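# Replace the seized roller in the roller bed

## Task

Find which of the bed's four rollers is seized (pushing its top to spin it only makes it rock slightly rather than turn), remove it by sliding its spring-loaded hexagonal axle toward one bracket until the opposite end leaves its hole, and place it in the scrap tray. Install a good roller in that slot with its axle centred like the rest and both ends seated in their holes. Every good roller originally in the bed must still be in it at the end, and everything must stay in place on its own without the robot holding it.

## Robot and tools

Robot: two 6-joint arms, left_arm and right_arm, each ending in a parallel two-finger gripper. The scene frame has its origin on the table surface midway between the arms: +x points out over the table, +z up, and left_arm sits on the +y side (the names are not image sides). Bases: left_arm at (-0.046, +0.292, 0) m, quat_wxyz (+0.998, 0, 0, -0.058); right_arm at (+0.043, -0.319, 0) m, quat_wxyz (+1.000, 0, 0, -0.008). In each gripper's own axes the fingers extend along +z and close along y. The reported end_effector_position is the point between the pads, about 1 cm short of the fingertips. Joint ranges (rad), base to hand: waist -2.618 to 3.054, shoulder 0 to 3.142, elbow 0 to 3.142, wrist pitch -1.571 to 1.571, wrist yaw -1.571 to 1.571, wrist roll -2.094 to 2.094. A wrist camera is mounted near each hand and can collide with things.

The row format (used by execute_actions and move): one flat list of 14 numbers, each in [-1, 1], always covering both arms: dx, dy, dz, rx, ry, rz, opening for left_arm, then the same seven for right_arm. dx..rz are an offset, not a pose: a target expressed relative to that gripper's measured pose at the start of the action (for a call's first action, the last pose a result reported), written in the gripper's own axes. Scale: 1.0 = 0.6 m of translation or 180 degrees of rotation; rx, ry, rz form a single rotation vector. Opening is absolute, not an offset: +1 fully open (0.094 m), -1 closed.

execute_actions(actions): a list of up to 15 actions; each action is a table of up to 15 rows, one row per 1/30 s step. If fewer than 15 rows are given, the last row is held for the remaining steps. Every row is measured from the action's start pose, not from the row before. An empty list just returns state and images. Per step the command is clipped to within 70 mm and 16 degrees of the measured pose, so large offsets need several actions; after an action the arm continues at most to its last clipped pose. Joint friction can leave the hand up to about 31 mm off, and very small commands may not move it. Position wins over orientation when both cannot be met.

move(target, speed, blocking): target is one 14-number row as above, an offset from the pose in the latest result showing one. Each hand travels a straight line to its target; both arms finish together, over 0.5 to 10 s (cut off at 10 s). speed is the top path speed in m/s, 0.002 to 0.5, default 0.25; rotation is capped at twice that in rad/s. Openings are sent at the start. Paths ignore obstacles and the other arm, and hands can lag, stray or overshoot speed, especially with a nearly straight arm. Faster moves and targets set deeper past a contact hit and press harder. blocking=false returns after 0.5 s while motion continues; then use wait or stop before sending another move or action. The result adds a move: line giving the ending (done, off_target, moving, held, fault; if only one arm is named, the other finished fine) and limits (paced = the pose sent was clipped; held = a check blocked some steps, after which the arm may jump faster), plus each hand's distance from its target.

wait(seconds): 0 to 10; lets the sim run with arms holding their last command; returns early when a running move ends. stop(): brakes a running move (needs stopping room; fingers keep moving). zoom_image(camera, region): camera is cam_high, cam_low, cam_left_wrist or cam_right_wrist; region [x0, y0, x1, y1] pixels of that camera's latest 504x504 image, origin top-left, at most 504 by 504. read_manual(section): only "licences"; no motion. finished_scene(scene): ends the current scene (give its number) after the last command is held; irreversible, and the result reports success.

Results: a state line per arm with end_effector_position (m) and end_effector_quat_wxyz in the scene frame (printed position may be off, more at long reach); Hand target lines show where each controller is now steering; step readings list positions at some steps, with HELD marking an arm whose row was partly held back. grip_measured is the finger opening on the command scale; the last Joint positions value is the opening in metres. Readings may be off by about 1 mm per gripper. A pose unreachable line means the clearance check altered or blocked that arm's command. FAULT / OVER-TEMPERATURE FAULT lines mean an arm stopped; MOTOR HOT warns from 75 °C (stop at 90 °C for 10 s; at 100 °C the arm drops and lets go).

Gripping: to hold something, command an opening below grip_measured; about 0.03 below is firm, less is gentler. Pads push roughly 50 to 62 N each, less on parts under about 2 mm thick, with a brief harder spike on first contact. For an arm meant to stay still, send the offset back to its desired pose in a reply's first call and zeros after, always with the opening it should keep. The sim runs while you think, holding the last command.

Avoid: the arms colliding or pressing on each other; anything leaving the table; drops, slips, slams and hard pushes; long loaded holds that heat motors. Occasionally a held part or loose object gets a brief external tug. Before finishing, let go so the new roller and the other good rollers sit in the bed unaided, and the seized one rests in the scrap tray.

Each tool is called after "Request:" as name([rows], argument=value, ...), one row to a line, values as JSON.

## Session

Request:
execute_actions(actions=[])

Scene clock: 0.00 s.
left_arm: end_effector_position=(+0.2955, -0.0883, +0.3707) grip_measured=+1.000 end_effector_quat_wxyz=(+0.650, +0.642, +0.303, -0.269) | right_arm: end_effector_position=(+0.3565, -0.4909, +0.1997) grip_measured=+1.000 end_effector_quat_wxyz=(+0.433, +0.538, +0.488, +0.533)
Joint positions: left_arm=[-0.443  1.751  1.512  0.224  0.962  0.749  0.094] | right_arm=[-0.887  1.327  0.434  0.795 -0.956  1.643  0.094]
Joint velocities: left_arm=[-0.017 -0.007 -0.022 -0.037 -0.066 -0.066  0.   ] | right_arm=[-0.002 -0.007  0.017 -0.081  0.037  0.051  0.   ]
Motor temperatures (°C, as the motors report them): left_arm=[17 27 26 19 21 18] | right_arm=[20 24 26 20 20 19]
Hand target (left_arm): +0.296, -0.088, +0.371; +0.650, +0.642, +0.303, -0.269
Hand target (right_arm): +0.357, -0.491, +0.200; +0.433, +0.538, +0.488, +0.533

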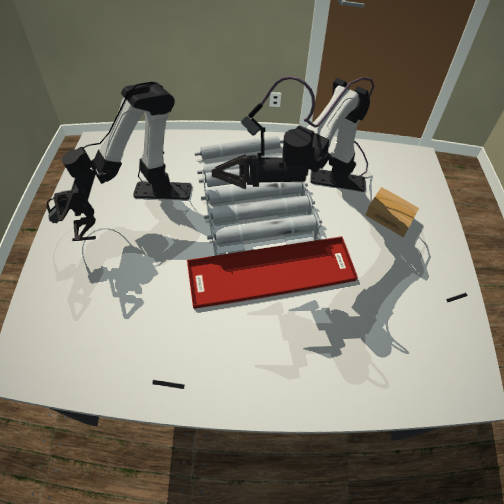

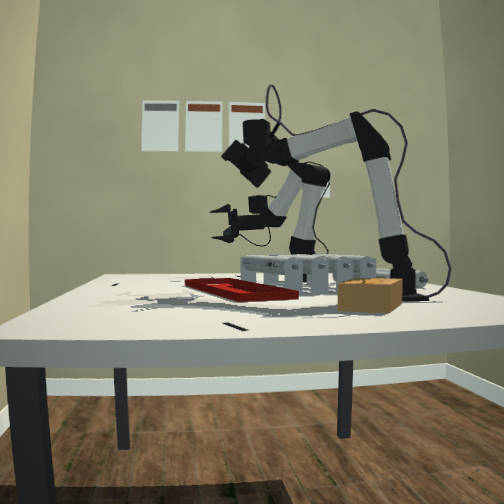

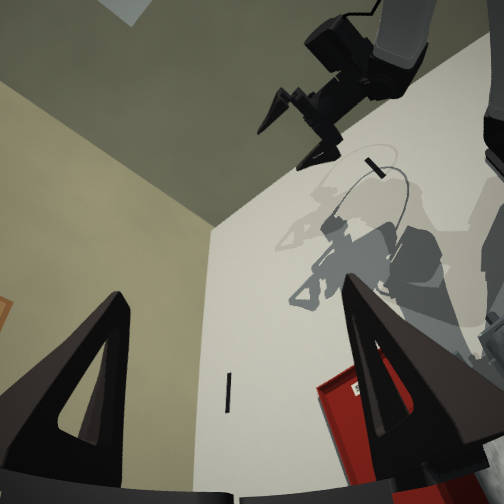

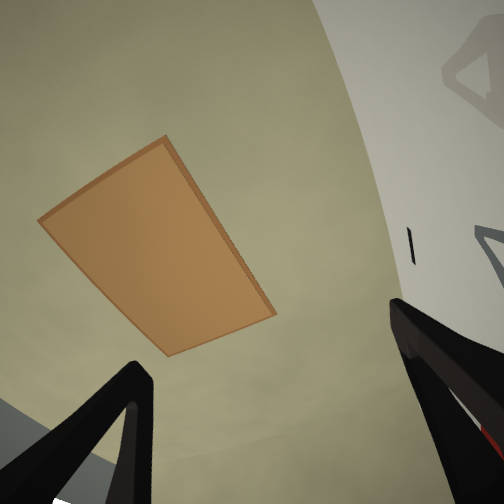

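Request:
move(target=[0,0,0,0.194,0.467,-0.172,-1, 0,0,0,0.48,-0.05,-0.025,1])

Request:
move(target=[0.5,-0.1,0.25,0,0,0,-1, 0.25,-0.2,0,0,0,0,1])

Request:
zoom_image(camera="cam_high", region=[170,120,370,270])

Scene clock: 11.90 s.
left_arm: end_effector_position=(+0.3003, -0.0896, +0.3723) grip_measured=-0.996 end_effector_quat_wxyz=(+0.424, +0.645, +0.634, -0.047) | right_arm: end_effector_position=(+0.3591, -0.4939, +0.2000) grip_measured=+1.000 end_effector_quat_wxyz=(+0.050, +0.717, +0.695, +0.017)
Joint positions: left_arm=[-0.693  2.187  2.861 -1.364  0.074  0.743  0.   ] | right_arm=[-0.489  1.862  1.937 -1.541 -0.003  1.096  0.094]
Joint velocities: left_arm=[-0.037  0.002 -0.017 -0.022 -0.051 -0.066  0.001] | right_arm=[-0.022  0.002 -0.007 -0.081  0.007  0.007  0.   ]
Motor temperatures (°C, as the motors report them): left_arm=[17 30 28 21 21 18] | right_arm=[20 25 29 22 19 19]
Hand target (left_arm): +0.297, -0.090, +0.370; +0.418, +0.644, +0.639, -0.044
Hand target (right_arm): +0.359, -0.493, +0.199; +0.042, +0.717, +0.696, +0.011
Off the commanded pose (left_arm): 0.005 m, 51 deg; orientation clipped at the last step of the last action.
Off the commanded pose (right_arm): 0.004 m, 6 deg.
elbow stopped short (left arm): the move would have taken joint 3 (elbow) straighter than the controller allows; a more bent joint 3 avoids this.
joint sent to its limit (right arm) — the command would take joint 4 (wrist pitch) past its lower limit, so that joint was sent only as far as its limit.
move: off_target (left_arm, right_arm); limits=paced

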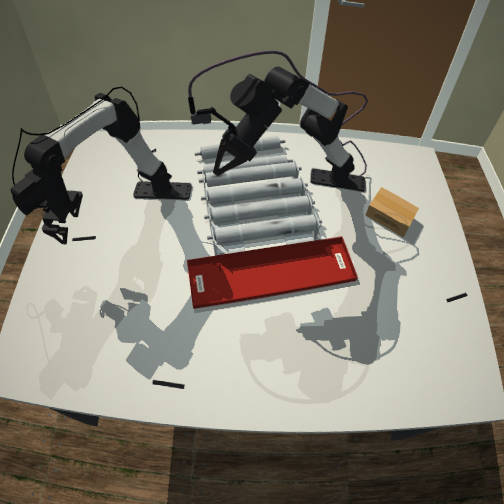

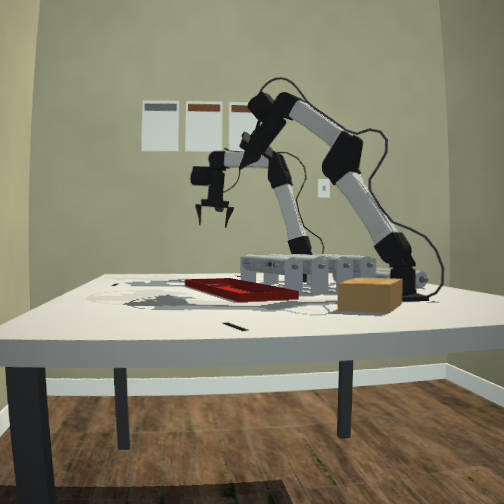

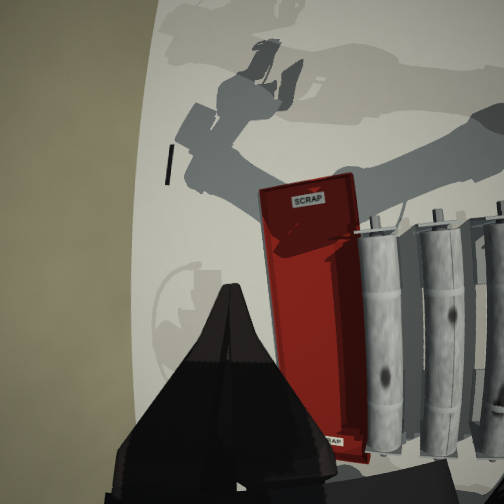

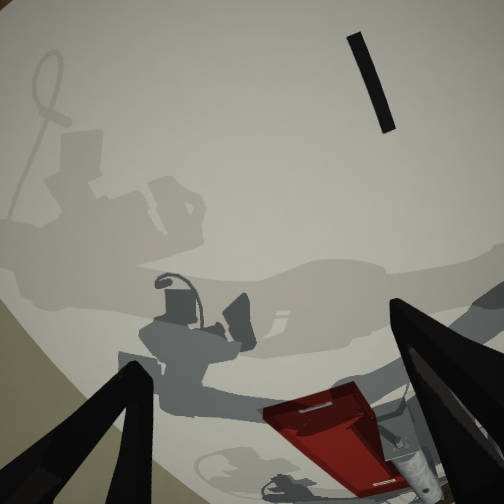

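Scene clock: 14.03 s.
left_arm: end_effector_position=(+0.3779, +0.0455, +0.0792) grip_measured=-0.996 end_effector_quat_wxyz=(+0.431, +0.642, +0.633, -0.040) | right_arm: end_effector_position=(+0.2494, -0.3437, +0.1858) grip_measured=+1.000 end_effector_quat_wxyz=(+0.057, +0.717, +0.694, +0.026)
Joint positions: left_arm=[-0.282  1.867  1.086  0.045  0.372  1.018  0.   ] | right_arm=[-0.072  1.245  1.27  -1.476  0.035  1.512  0.094]
Joint velocities: left_arm=[-0.002 -0.017  0.007 -0.037 -0.051  0.037 -0.   ] | right_arm=[-0.007 -0.002 -0.007 -0.007 -0.037 -0.022  0.   ]
Motor temperatures (°C, as the motors report them): left_arm=[17 31 28 21 21 18] | right_arm=[20 25 29 22 19 19]
Hand target (left_arm): +0.375, +0.048, +0.070; +0.425, +0.646, +0.633, -0.043
Hand target (right_arm): +0.241, -0.343, +0.180; +0.048, +0.717, +0.696, +0.014
Off the commanded pose (left_arm): 0.012 m, 1 deg.
Off the commanded pose (right_arm): 0.007 m, 1 deg.
move: off_target (left_arm)

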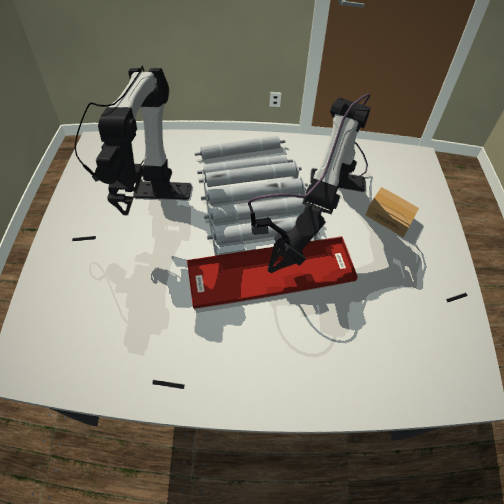

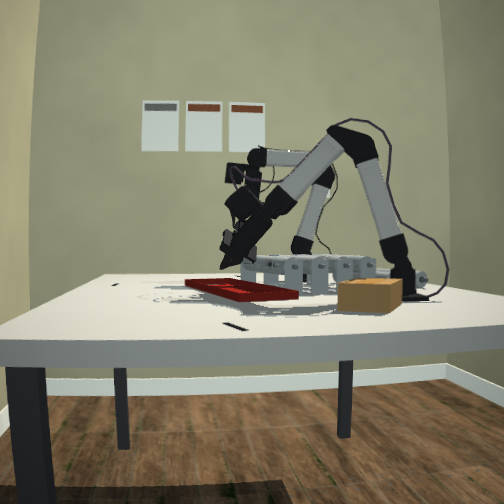

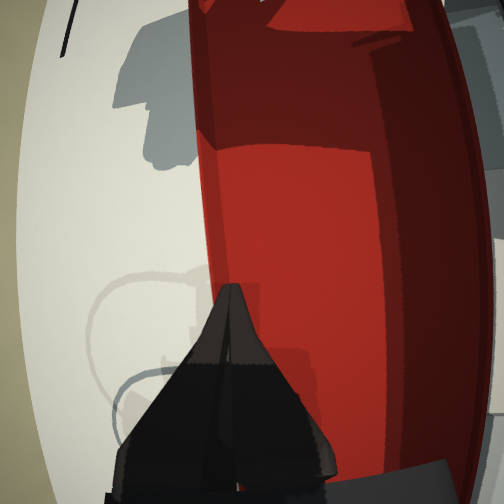

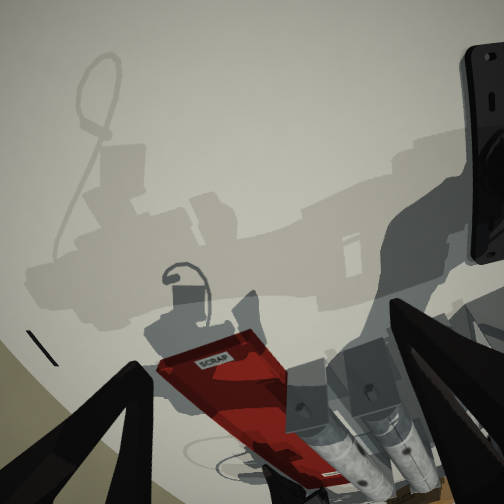

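Region (170, 120, 370, 270) of cam_high's 504x504 image, scaled by 2.520, with more detail than that image has; it fills the top 378 rows of this view, and the rest is white.

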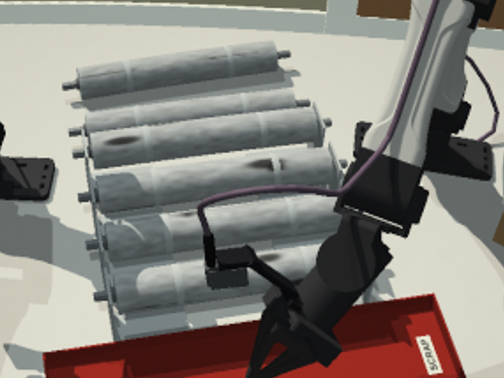

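Request:
move(target=[0,0,-0.025,0.182,0.219,0,-1, 0,0,0,0,0,0,1])

Request:
zoom_image(camera="cam_high", region=[170,120,370,270])

Scene clock: 19.23 s.
left_arm: end_effector_position=(+0.3734, +0.0551, +0.0913) grip_measured=-0.996 end_effector_quat_wxyz=(+0.020, +0.710, +0.704, -0.004) | right_arm: end_effector_position=(+0.2494, -0.3437, +0.1858) grip_measured=+1.000 end_effector_quat_wxyz=(+0.057, +0.717, +0.694, +0.026)
Joint positions: left_arm=[-0.391  2.482  2.488 -1.54   0.019  1.071  0.   ] | right_arm=[-0.072  1.245  1.27  -1.476  0.035  1.513  0.094]
Joint velocities: left_arm=[ 0.002 -0.002  0.002 -0.037 -0.037 -0.081 -0.   ] | right_arm=[-0.007  0.007  0.002 -0.066 -0.007  0.007  0.   ]
Motor temperatures (°C, as the motors report them): left_arm=[17 32 28 21 21 18] | right_arm=[20 25 29 21 19 19]
Hand target (left_arm): +0.371, +0.054, +0.084; +0.007, +0.709, +0.705, -0.001
Hand target (right_arm): +0.249, -0.344, +0.186; +0.057, +0.717, +0.695, +0.026
Off the commanded pose (left_arm): 0.004 m, 2 deg.
Off the commanded pose (right_arm): 0.000 m, 0 deg.
joint sent to its limit (left arm) — the command would take joint 4 (wrist pitch) past its lower limit, so that joint was sent only as far as its limit.
move: done

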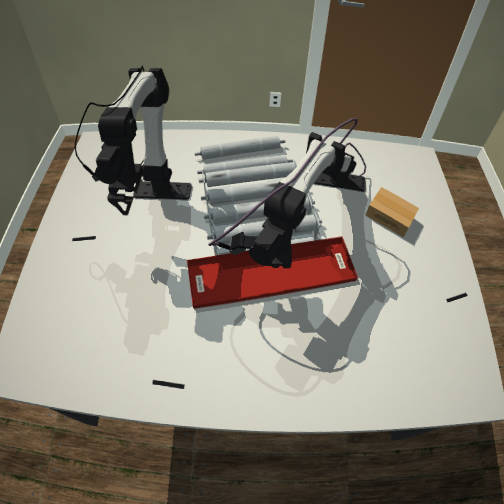

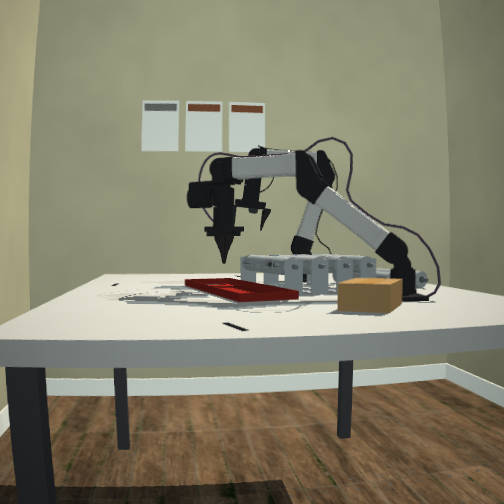

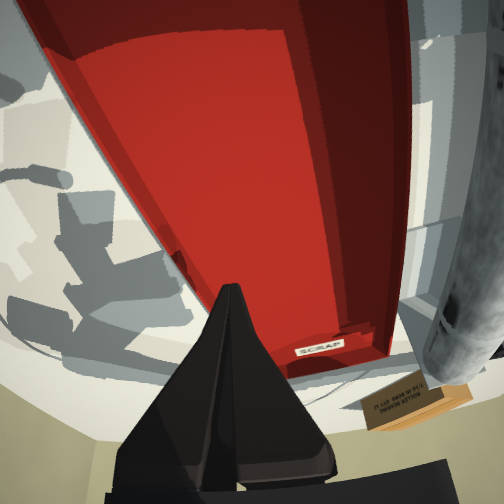

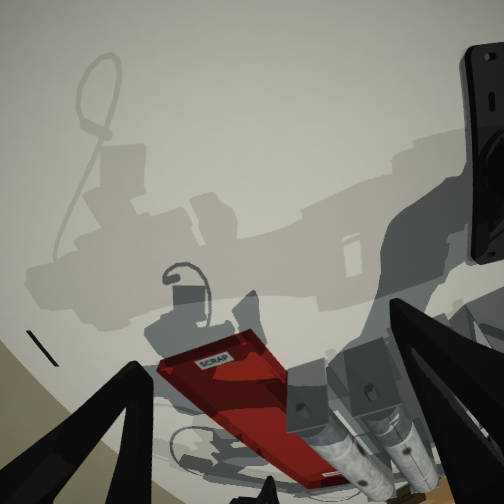

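Region (170, 120, 370, 270) of cam_high's 504x504 image, scaled by 2.520, with more detail than that image has; it fills the top 378 rows of this view, and the rest is white.

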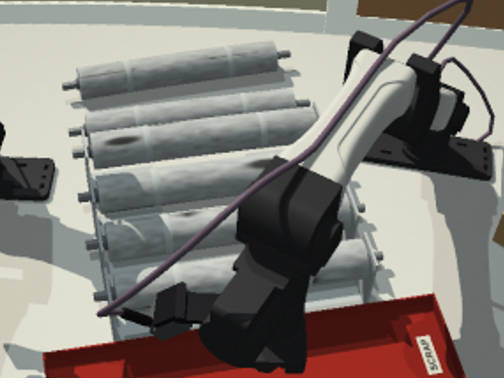

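Request:
move(target=[0,-0.65,-0.02,0,0,0,-1, 0,0,0,0,0,0,1], speed=0.07)

Request:
move(target=[0.3,0.3,-0.1,0,0,0,-1, 0,0,0,0,0,0,1])

Request:
zoom_image(camera="cam_high", region=[170,120,370,270])

Scene clock: 27.73 s.
left_arm: end_effector_position=(-0.0166, +0.0417, +0.1057) grip_measured=-0.996 end_effector_quat_wxyz=(+0.031, +0.711, +0.702, -0.022) | right_arm: end_effector_position=(+0.2494, -0.3437, +0.1858) grip_measured=+1.000 end_effector_quat_wxyz=(+0.057, +0.717, +0.694, +0.026)
Joint positions: left_arm=[-1.338  1.43   1.094 -1.16  -0.004  0.128  0.   ] | right_arm=[-0.072  1.245  1.27  -1.476  0.035  1.513  0.094]
Joint velocities: left_arm=[-0.007 -0.007 -0.002 -0.022  0.037  0.037  0.   ] | right_arm=[ 0.007  0.002 -0.002  0.007 -0.037  0.007  0.   ]
Motor temperatures (°C, as the motors report them): left_arm=[17 34 29 21 21 18] | right_arm=[20 25 29 21 19 19]
Hand target (left_arm): -0.021, +0.053, +0.101; +0.014, +0.710, +0.704, -0.013
Hand target (right_arm): +0.249, -0.344, +0.186; +0.057, +0.717, +0.694, +0.026
Off the commanded pose (left_arm): 0.020 m, 2 deg.
Off the commanded pose (right_arm): 0.000 m, 0 deg.
move: off_target (left_arm)

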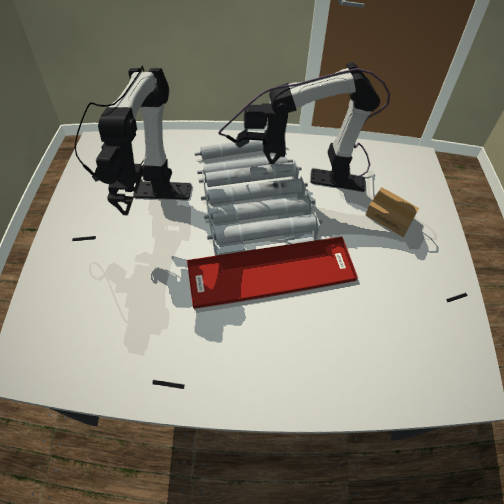

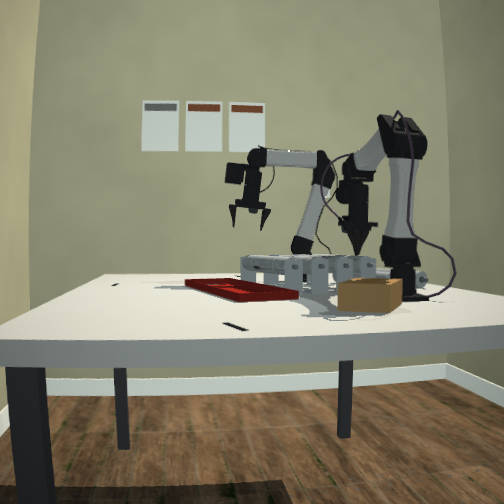

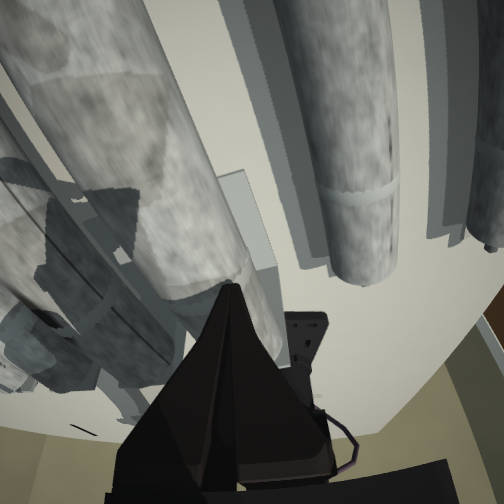

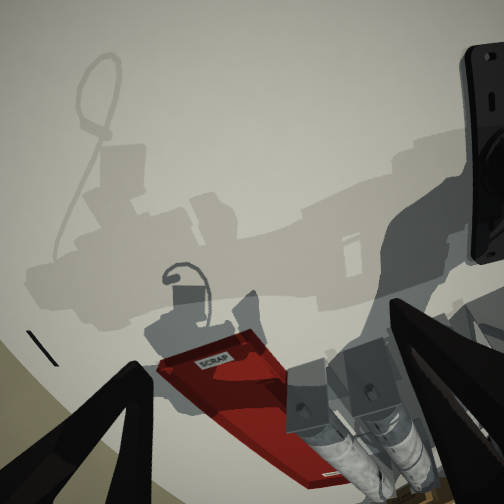

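Scene clock: 29.53 s.
left_arm: end_effector_position=(+0.1687, +0.2262, +0.1601) grip_measured=-0.996 end_effector_quat_wxyz=(+0.043, +0.710, +0.703, -0.001) | right_arm: end_effector_position=(+0.2494, -0.3437, +0.1858) grip_measured=+1.000 end_effector_quat_wxyz=(+0.057, +0.717, +0.694, +0.026)
Joint positions: left_arm=[-0.148  1.33   1.23  -1.397  0.045  1.315  0.   ] | right_arm=[-0.072  1.245  1.27  -1.476  0.035  1.513  0.094]
Joint velocities: left_arm=[ 0.002 -0.002 -0.002  0.022 -0.007  0.022  0.   ] | right_arm=[-0.012  0.017 -0.002 -0.081 -0.051 -0.11   0.   ]
Motor temperatures (°C, as the motors report them): left_arm=[17 34 29 20 21 18] | right_arm=[20 25 29 21 19 19]
Hand target (left_arm): +0.169, +0.227, +0.160; +0.037, +0.711, +0.702, -0.010
Hand target (right_arm): +0.249, -0.344, +0.186; +0.057, +0.717, +0.694, +0.026
Off the commanded pose (left_arm): 0.007 m, 3 deg.
Off the commanded pose (right_arm): 0.000 m, 0 deg.
move: off_target (left_arm)

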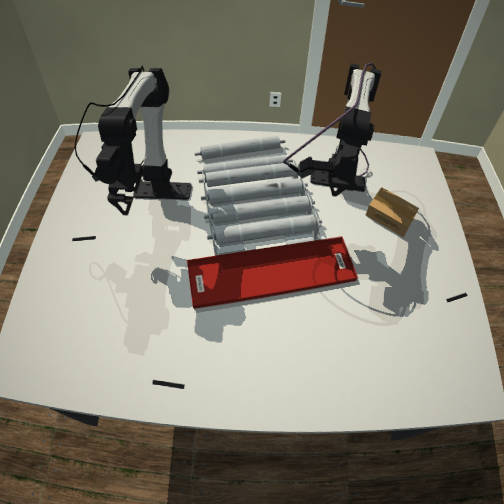

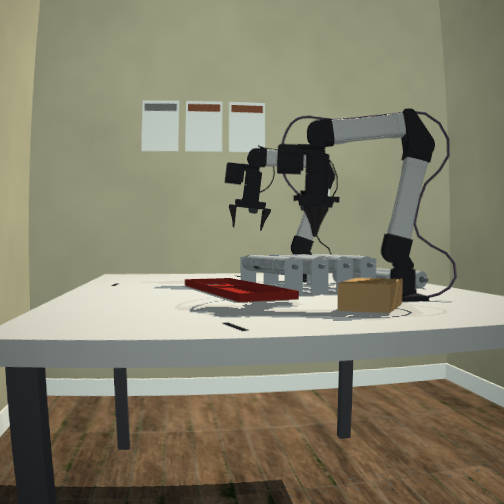

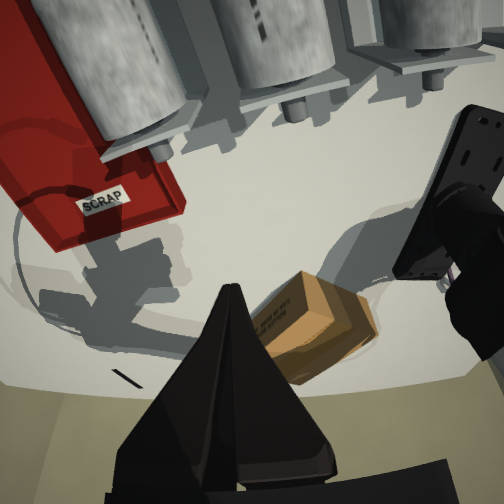

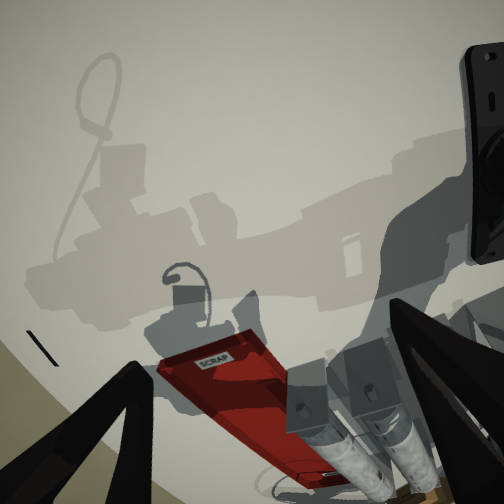

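Region (170, 120, 370, 270) of cam_high's 504x504 image, scaled by 2.520, with more detail than that image has; it fills the top 378 rows of this view, and the rest is white.

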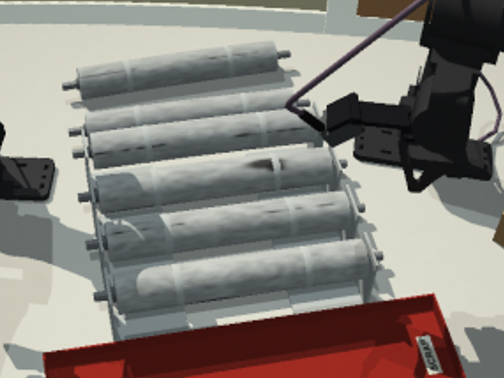

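Request:
move(target=[-0.21,-0.16,0.05,0,0,-0.04,0.4, 0.24,-0.233,0.2,0,0.12,-0.04,-0.3], speed=0.15)

Scene clock: 36.50 s.
left_arm: end_effector_position=(+0.0707, +0.0958, +0.1404) grip_measured=+0.399 end_effector_quat_wxyz=(+0.050, +0.665, +0.744, -0.021) | right_arm: end_effector_position=(+0.1390, -0.2356, +0.0697) grip_measured=-0.298 end_effector_quat_wxyz=(-0.060, +0.649, +0.750, +0.111)
Joint positions: left_arm=[-0.908  1.304  1.13  -1.288  0.011  0.433  0.066] | right_arm=[ 0.463  0.784  0.581 -1.21  -0.198  1.889  0.033]
Joint velocities: left_arm=[-0.007  0.007 -0.027 -0.037 -0.051 -0.037 -0.   ] | right_arm=[-0.017 -0.017 -0.002 -0.022  0.007  0.037  0.   ]
Motor temperatures (°C, as the motors report them): left_arm=[17 32 29 20 21 18] | right_arm=[20 25 30 21 19 19]
Hand target (left_arm): +0.070, +0.096, +0.132; +0.040, +0.665, +0.746, -0.012
Hand target (right_arm): +0.142, -0.236, +0.071; -0.057, +0.651, +0.749, +0.113
Off the commanded pose (left_arm): 0.009 m, 2 deg.
Off the commanded pose (right_arm): 0.044 m, 6 deg.
move: held (right_arm); limits=held; held on 22 of 64 steps (right_arm), including the last (right_arm)
pose unreachable (right arm): on one or more control steps of this call, first in action 0 (counted from 0), this arm could not follow its commanded pose, so it was not sent that pose on those steps. On the call's last step it was still not sent that pose. It may still have moved: this result reports where it is.
cause: the commanded pose would bring two parts of the arm too close to each other (its upper arm (the part past joint 2) and its wrist camera, with joints 3 (elbow) to 6 (wrist roll) between them).

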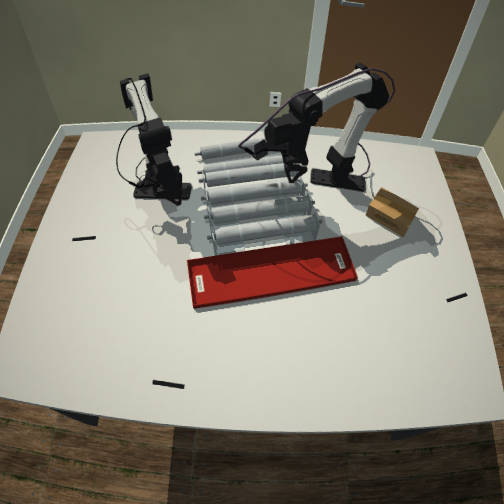

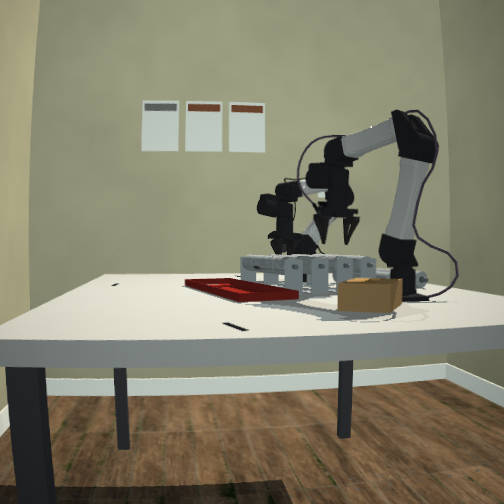

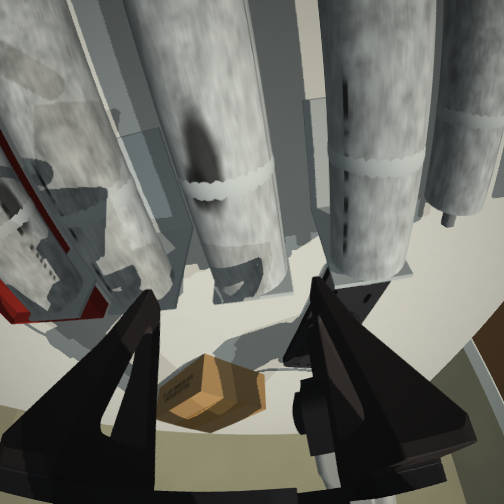

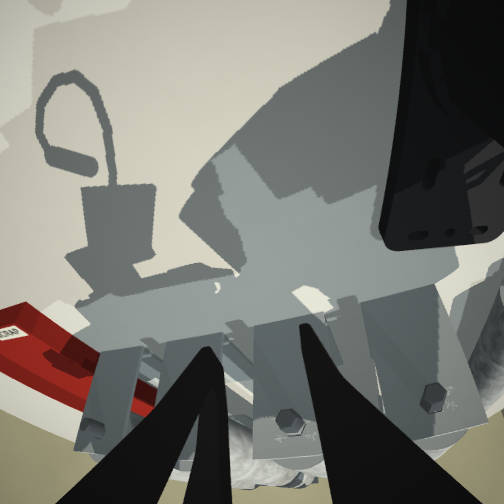

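Request:
move(target=[0,0,0.11,0,0,0,0.4, 0,0,-0.1,0,0,-0.5,-0.3], speed=0.15)

Request:
move(target=[0,0,0,0,0,0,-0.2, 0,0,0,0,0,-0.5,-0.3])

Scene clock: 44.57 s.
left_arm: end_effector_position=(+0.0763, +0.0867, +0.0852) grip_measured=+0.399 end_effector_quat_wxyz=(+0.066, +0.664, +0.744, -0.026) | right_arm: end_effector_position=(+0.1373, -0.2487, +0.1244) grip_measured=-0.298 end_effector_quat_wxyz=(+0.043, -0.071, +0.989, +0.121)
Joint positions: left_arm=[-0.908  1.326  0.922 -1.026  0.011  0.43   0.066] | right_arm=[ 0.347  0.784  0.8   -1.439 -0.211  0.204  0.033]
Joint velocities: left_arm=[-0.002 -0.007 -0.012  0.11   0.051  0.051  0.   ] | right_arm=[ 0.012 -0.012  0.002  0.022  0.022 -0.007 -0.   ]
Motor temperatures (°C, as the motors report them): left_arm=[17 31 29 20 21 18] | right_arm=[20 25 31 21 19 19]
Hand target (left_arm): +0.074, +0.091, +0.075; +0.050, +0.666, +0.744, -0.021
Hand target (right_arm): +0.136, -0.249, +0.128; +0.037, -0.071, +0.989, +0.121
Off the commanded pose (left_arm): 0.011 m, 2 deg.
Off the commanded pose (right_arm): 0.004 m, 1 deg.
move: off_target (left_arm)

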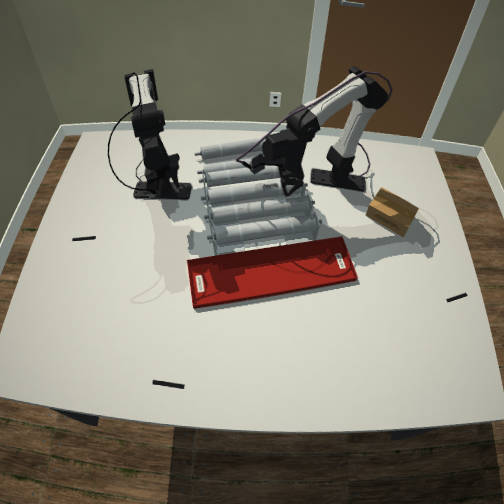

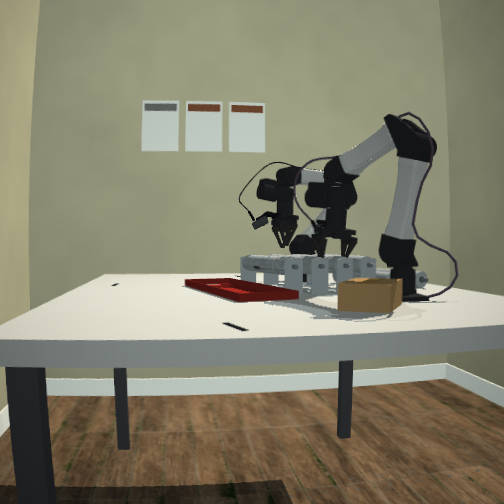

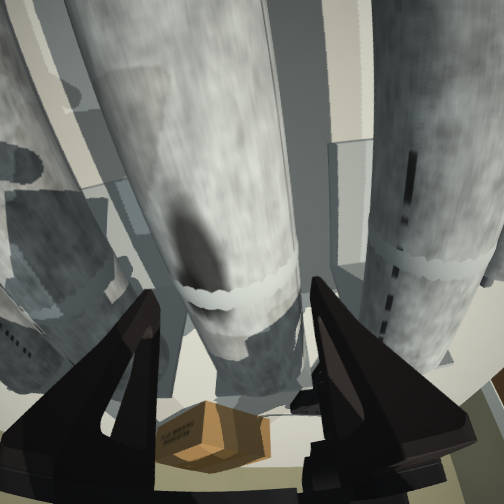

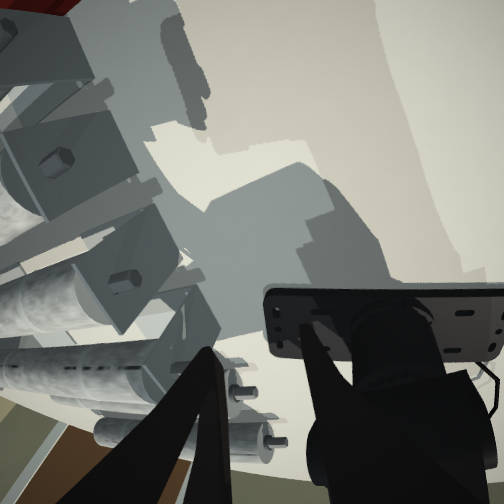

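Scene clock: 48.33 s.
left_arm: end_effector_position=(+0.0724, +0.0861, +0.0850) grip_measured=+0.002 end_effector_quat_wxyz=(+0.060, +0.663, +0.746, -0.034) | right_arm: end_effector_position=(+0.1371, -0.2487, +0.1243) grip_measured=-0.298 end_effector_quat_wxyz=(-0.115, +0.748, -0.651, -0.055)
Joint positions: left_arm=[-0.911  1.326  0.922 -1.032  0.029  0.424  0.047] | right_arm=[ 0.352  0.784  0.8   -1.439 -0.209 -1.358  0.033]
Joint velocities: left_arm=[-0.012  0.012 -0.017  0.022  0.037 -0.022  0.   ] | right_arm=[ 0.017 -0.007 -0.002  0.007 -0.095  0.051 -0.   ]
Motor temperatures (°C, as the motors report them): left_arm=[17 31 29 20 21 18] | right_arm=[20 24 31 21 19 19]
Hand target (left_arm): +0.076, +0.087, +0.085; +0.066, +0.664, +0.745, -0.026
Hand target (right_arm): +0.137, -0.249, +0.124; -0.116, +0.750, -0.649, -0.055
Off the commanded pose (left_arm): 0.004 m, 1 deg.
Off the commanded pose (right_arm): 0.000 m, 0 deg.
move: done

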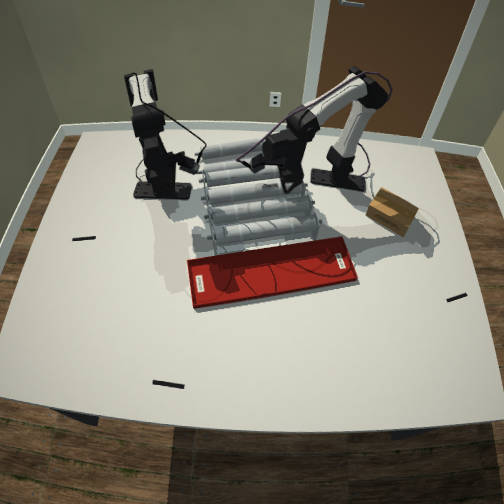

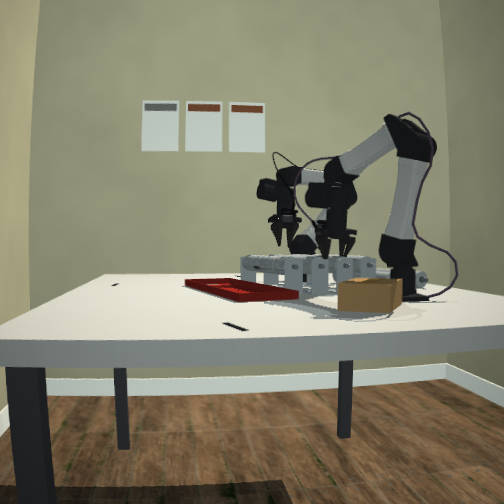

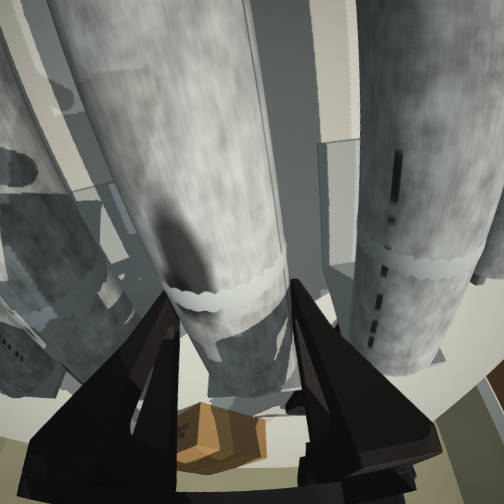

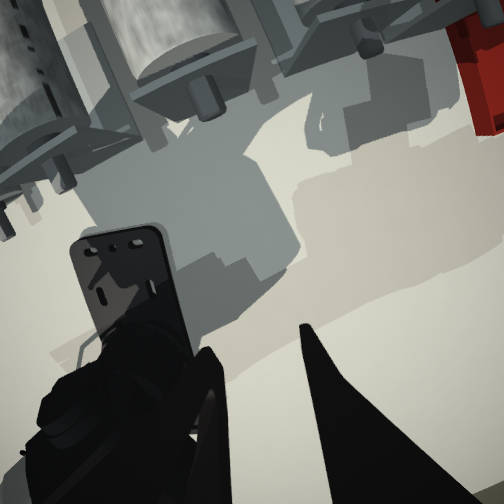

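Request:
move(target=[0,0,0.04,0,0,0,0.4, -0.06,0.042,0.125,0,-0.04,0,-0.3], speed=0.08)

Scene clock: 52.10 s.
left_arm: end_effector_position=(+0.0761, +0.0799, +0.0714) grip_measured=+0.399 end_effector_quat_wxyz=(+0.074, +0.662, +0.745, -0.038) | right_arm: end_effector_position=(+0.1138, -0.2198, +0.0794) grip_measured=-0.298 end_effector_quat_wxyz=(-0.126, +0.757, -0.634, -0.091)
Joint positions: left_arm=[-0.911  1.338  0.872 -0.94   0.029  0.424  0.066] | right_arm=[ 0.623  0.696  0.586 -1.261 -0.242 -1.117  0.033]
Joint velocities: left_arm=[ 0.012 -0.002 -0.007 -0.037 -0.022  0.007  0.   ] | right_arm=[ 0.002 -0.022  0.007 -0.051 -0.037  0.007  0.001]
Motor temperatures (°C, as the motors report them): left_arm=[17 30 30 20 21 18] | right_arm=[20 24 31 21 19 19]
Hand target (left_arm): +0.073, +0.084, +0.062; +0.060, +0.663, +0.746, -0.034
Hand target (right_arm): +0.115, -0.220, +0.080; -0.128, +0.757, -0.635, -0.090
Off the commanded pose (left_arm): 0.011 m, 2 deg.
Off the commanded pose (right_arm): 0.030 m, 4 deg.
move: held (right_arm), off_target (left_arm); limits=held; held on 16 of 42 steps (right_arm), including the last (right_arm)
pose unreachable (right arm): on one or more control steps of this call, first in action 0 (counted from 0), this arm could not follow its commanded pose, so it was not sent that pose on those steps. On the call's last step it was still not sent that pose. It may still have moved: this result reports where it is.
cause: the commanded pose would bring two parts of the arm too close to each other (its upper arm (the part past joint 2) and its gripper housing, with joints 3 (elbow) to 6 (wrist roll) between them).

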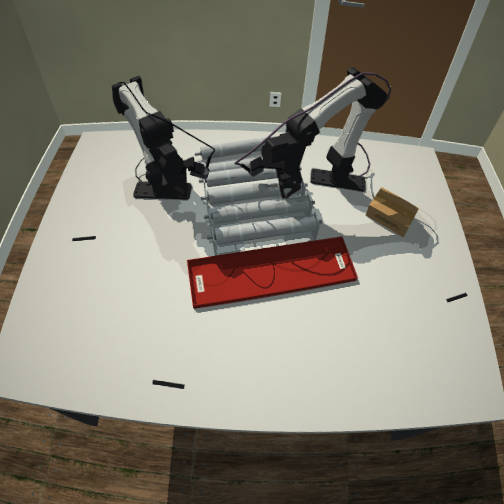

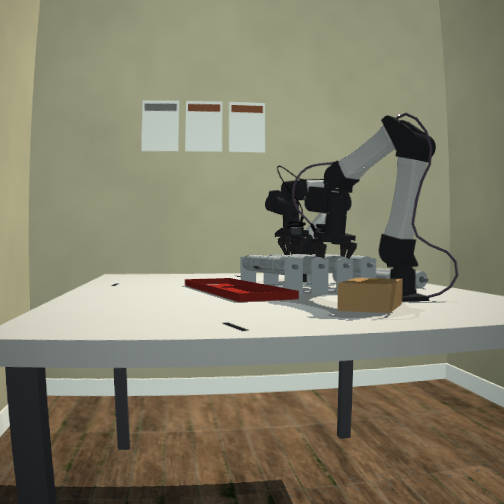

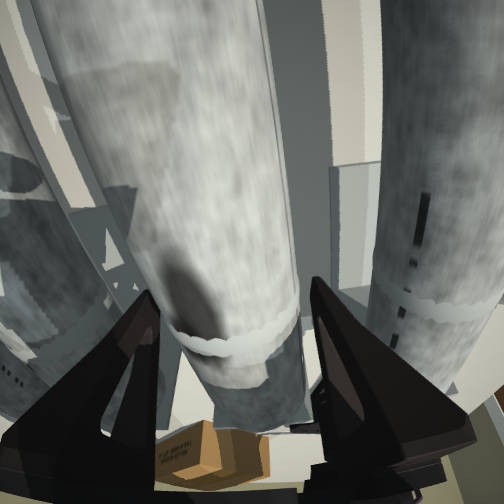

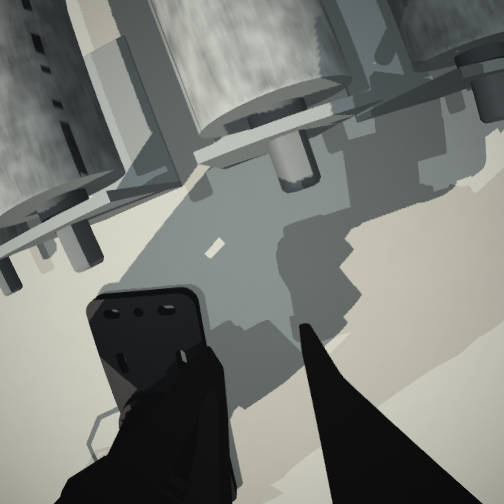

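Request:
move(target=[0,0,0,0,0,0,-0.2, -0.077,-0.02,0.055,0,0,0,-0.3], speed=0.05)

Scene clock: 55.67 s.
left_arm: end_effector_position=(+0.0741, +0.0793, +0.0714) grip_measured=+0.028 end_effector_quat_wxyz=(+0.071, +0.654, +0.751, -0.044) | right_arm: end_effector_position=(+0.1147, -0.1788, +0.0669) grip_measured=-0.298 end_effector_quat_wxyz=(-0.108, +0.757, -0.640, -0.078)
Joint positions: left_arm=[-0.911  1.338  0.872 -0.942  0.04   0.401  0.048] | right_arm=[ 0.964  0.863  0.586 -1.063 -0.137 -0.773  0.033]
Joint velocities: left_arm=[ 0.002 -0.002 -0.022  0.022 -0.037 -0.066 -0.   ] | right_arm=[ 0.002  0.002 -0.017 -0.051  0.037 -0.051  0.001]
Motor temperatures (°C, as the motors report them): left_arm=[17 30 30 20 21 18] | right_arm=[20 24 31 21 19 19]
Hand target (left_arm): +0.076, +0.080, +0.071; +0.074, +0.662, +0.745, -0.038
Hand target (right_arm): +0.116, -0.167, +0.063; -0.123, +0.758, -0.634, -0.090
Off the commanded pose (left_arm): 0.002 m, 1 deg.
Off the commanded pose (right_arm): 0.015 m, 3 deg.
move: off_target (right_arm)

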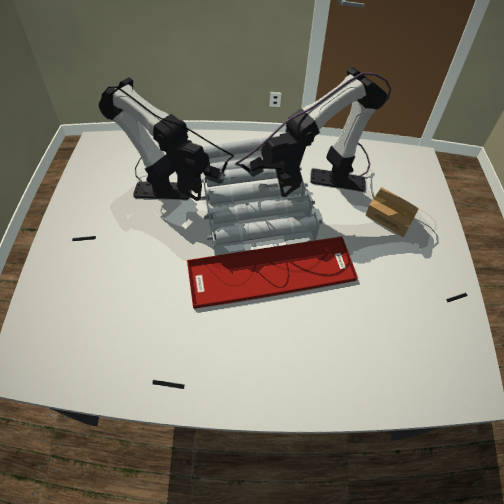

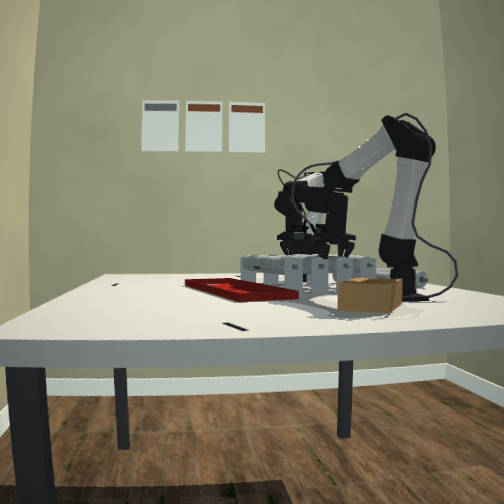

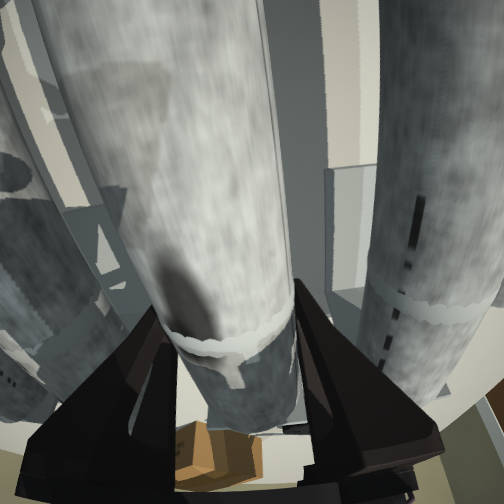

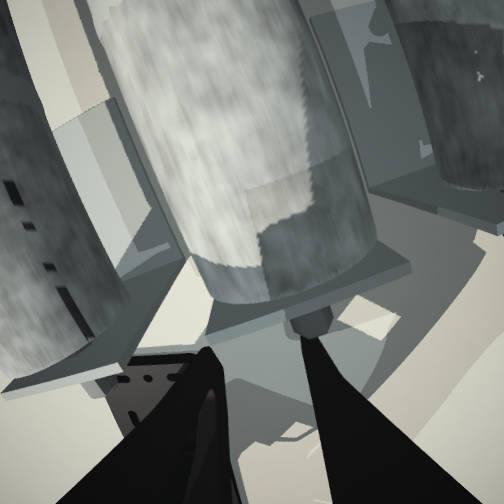

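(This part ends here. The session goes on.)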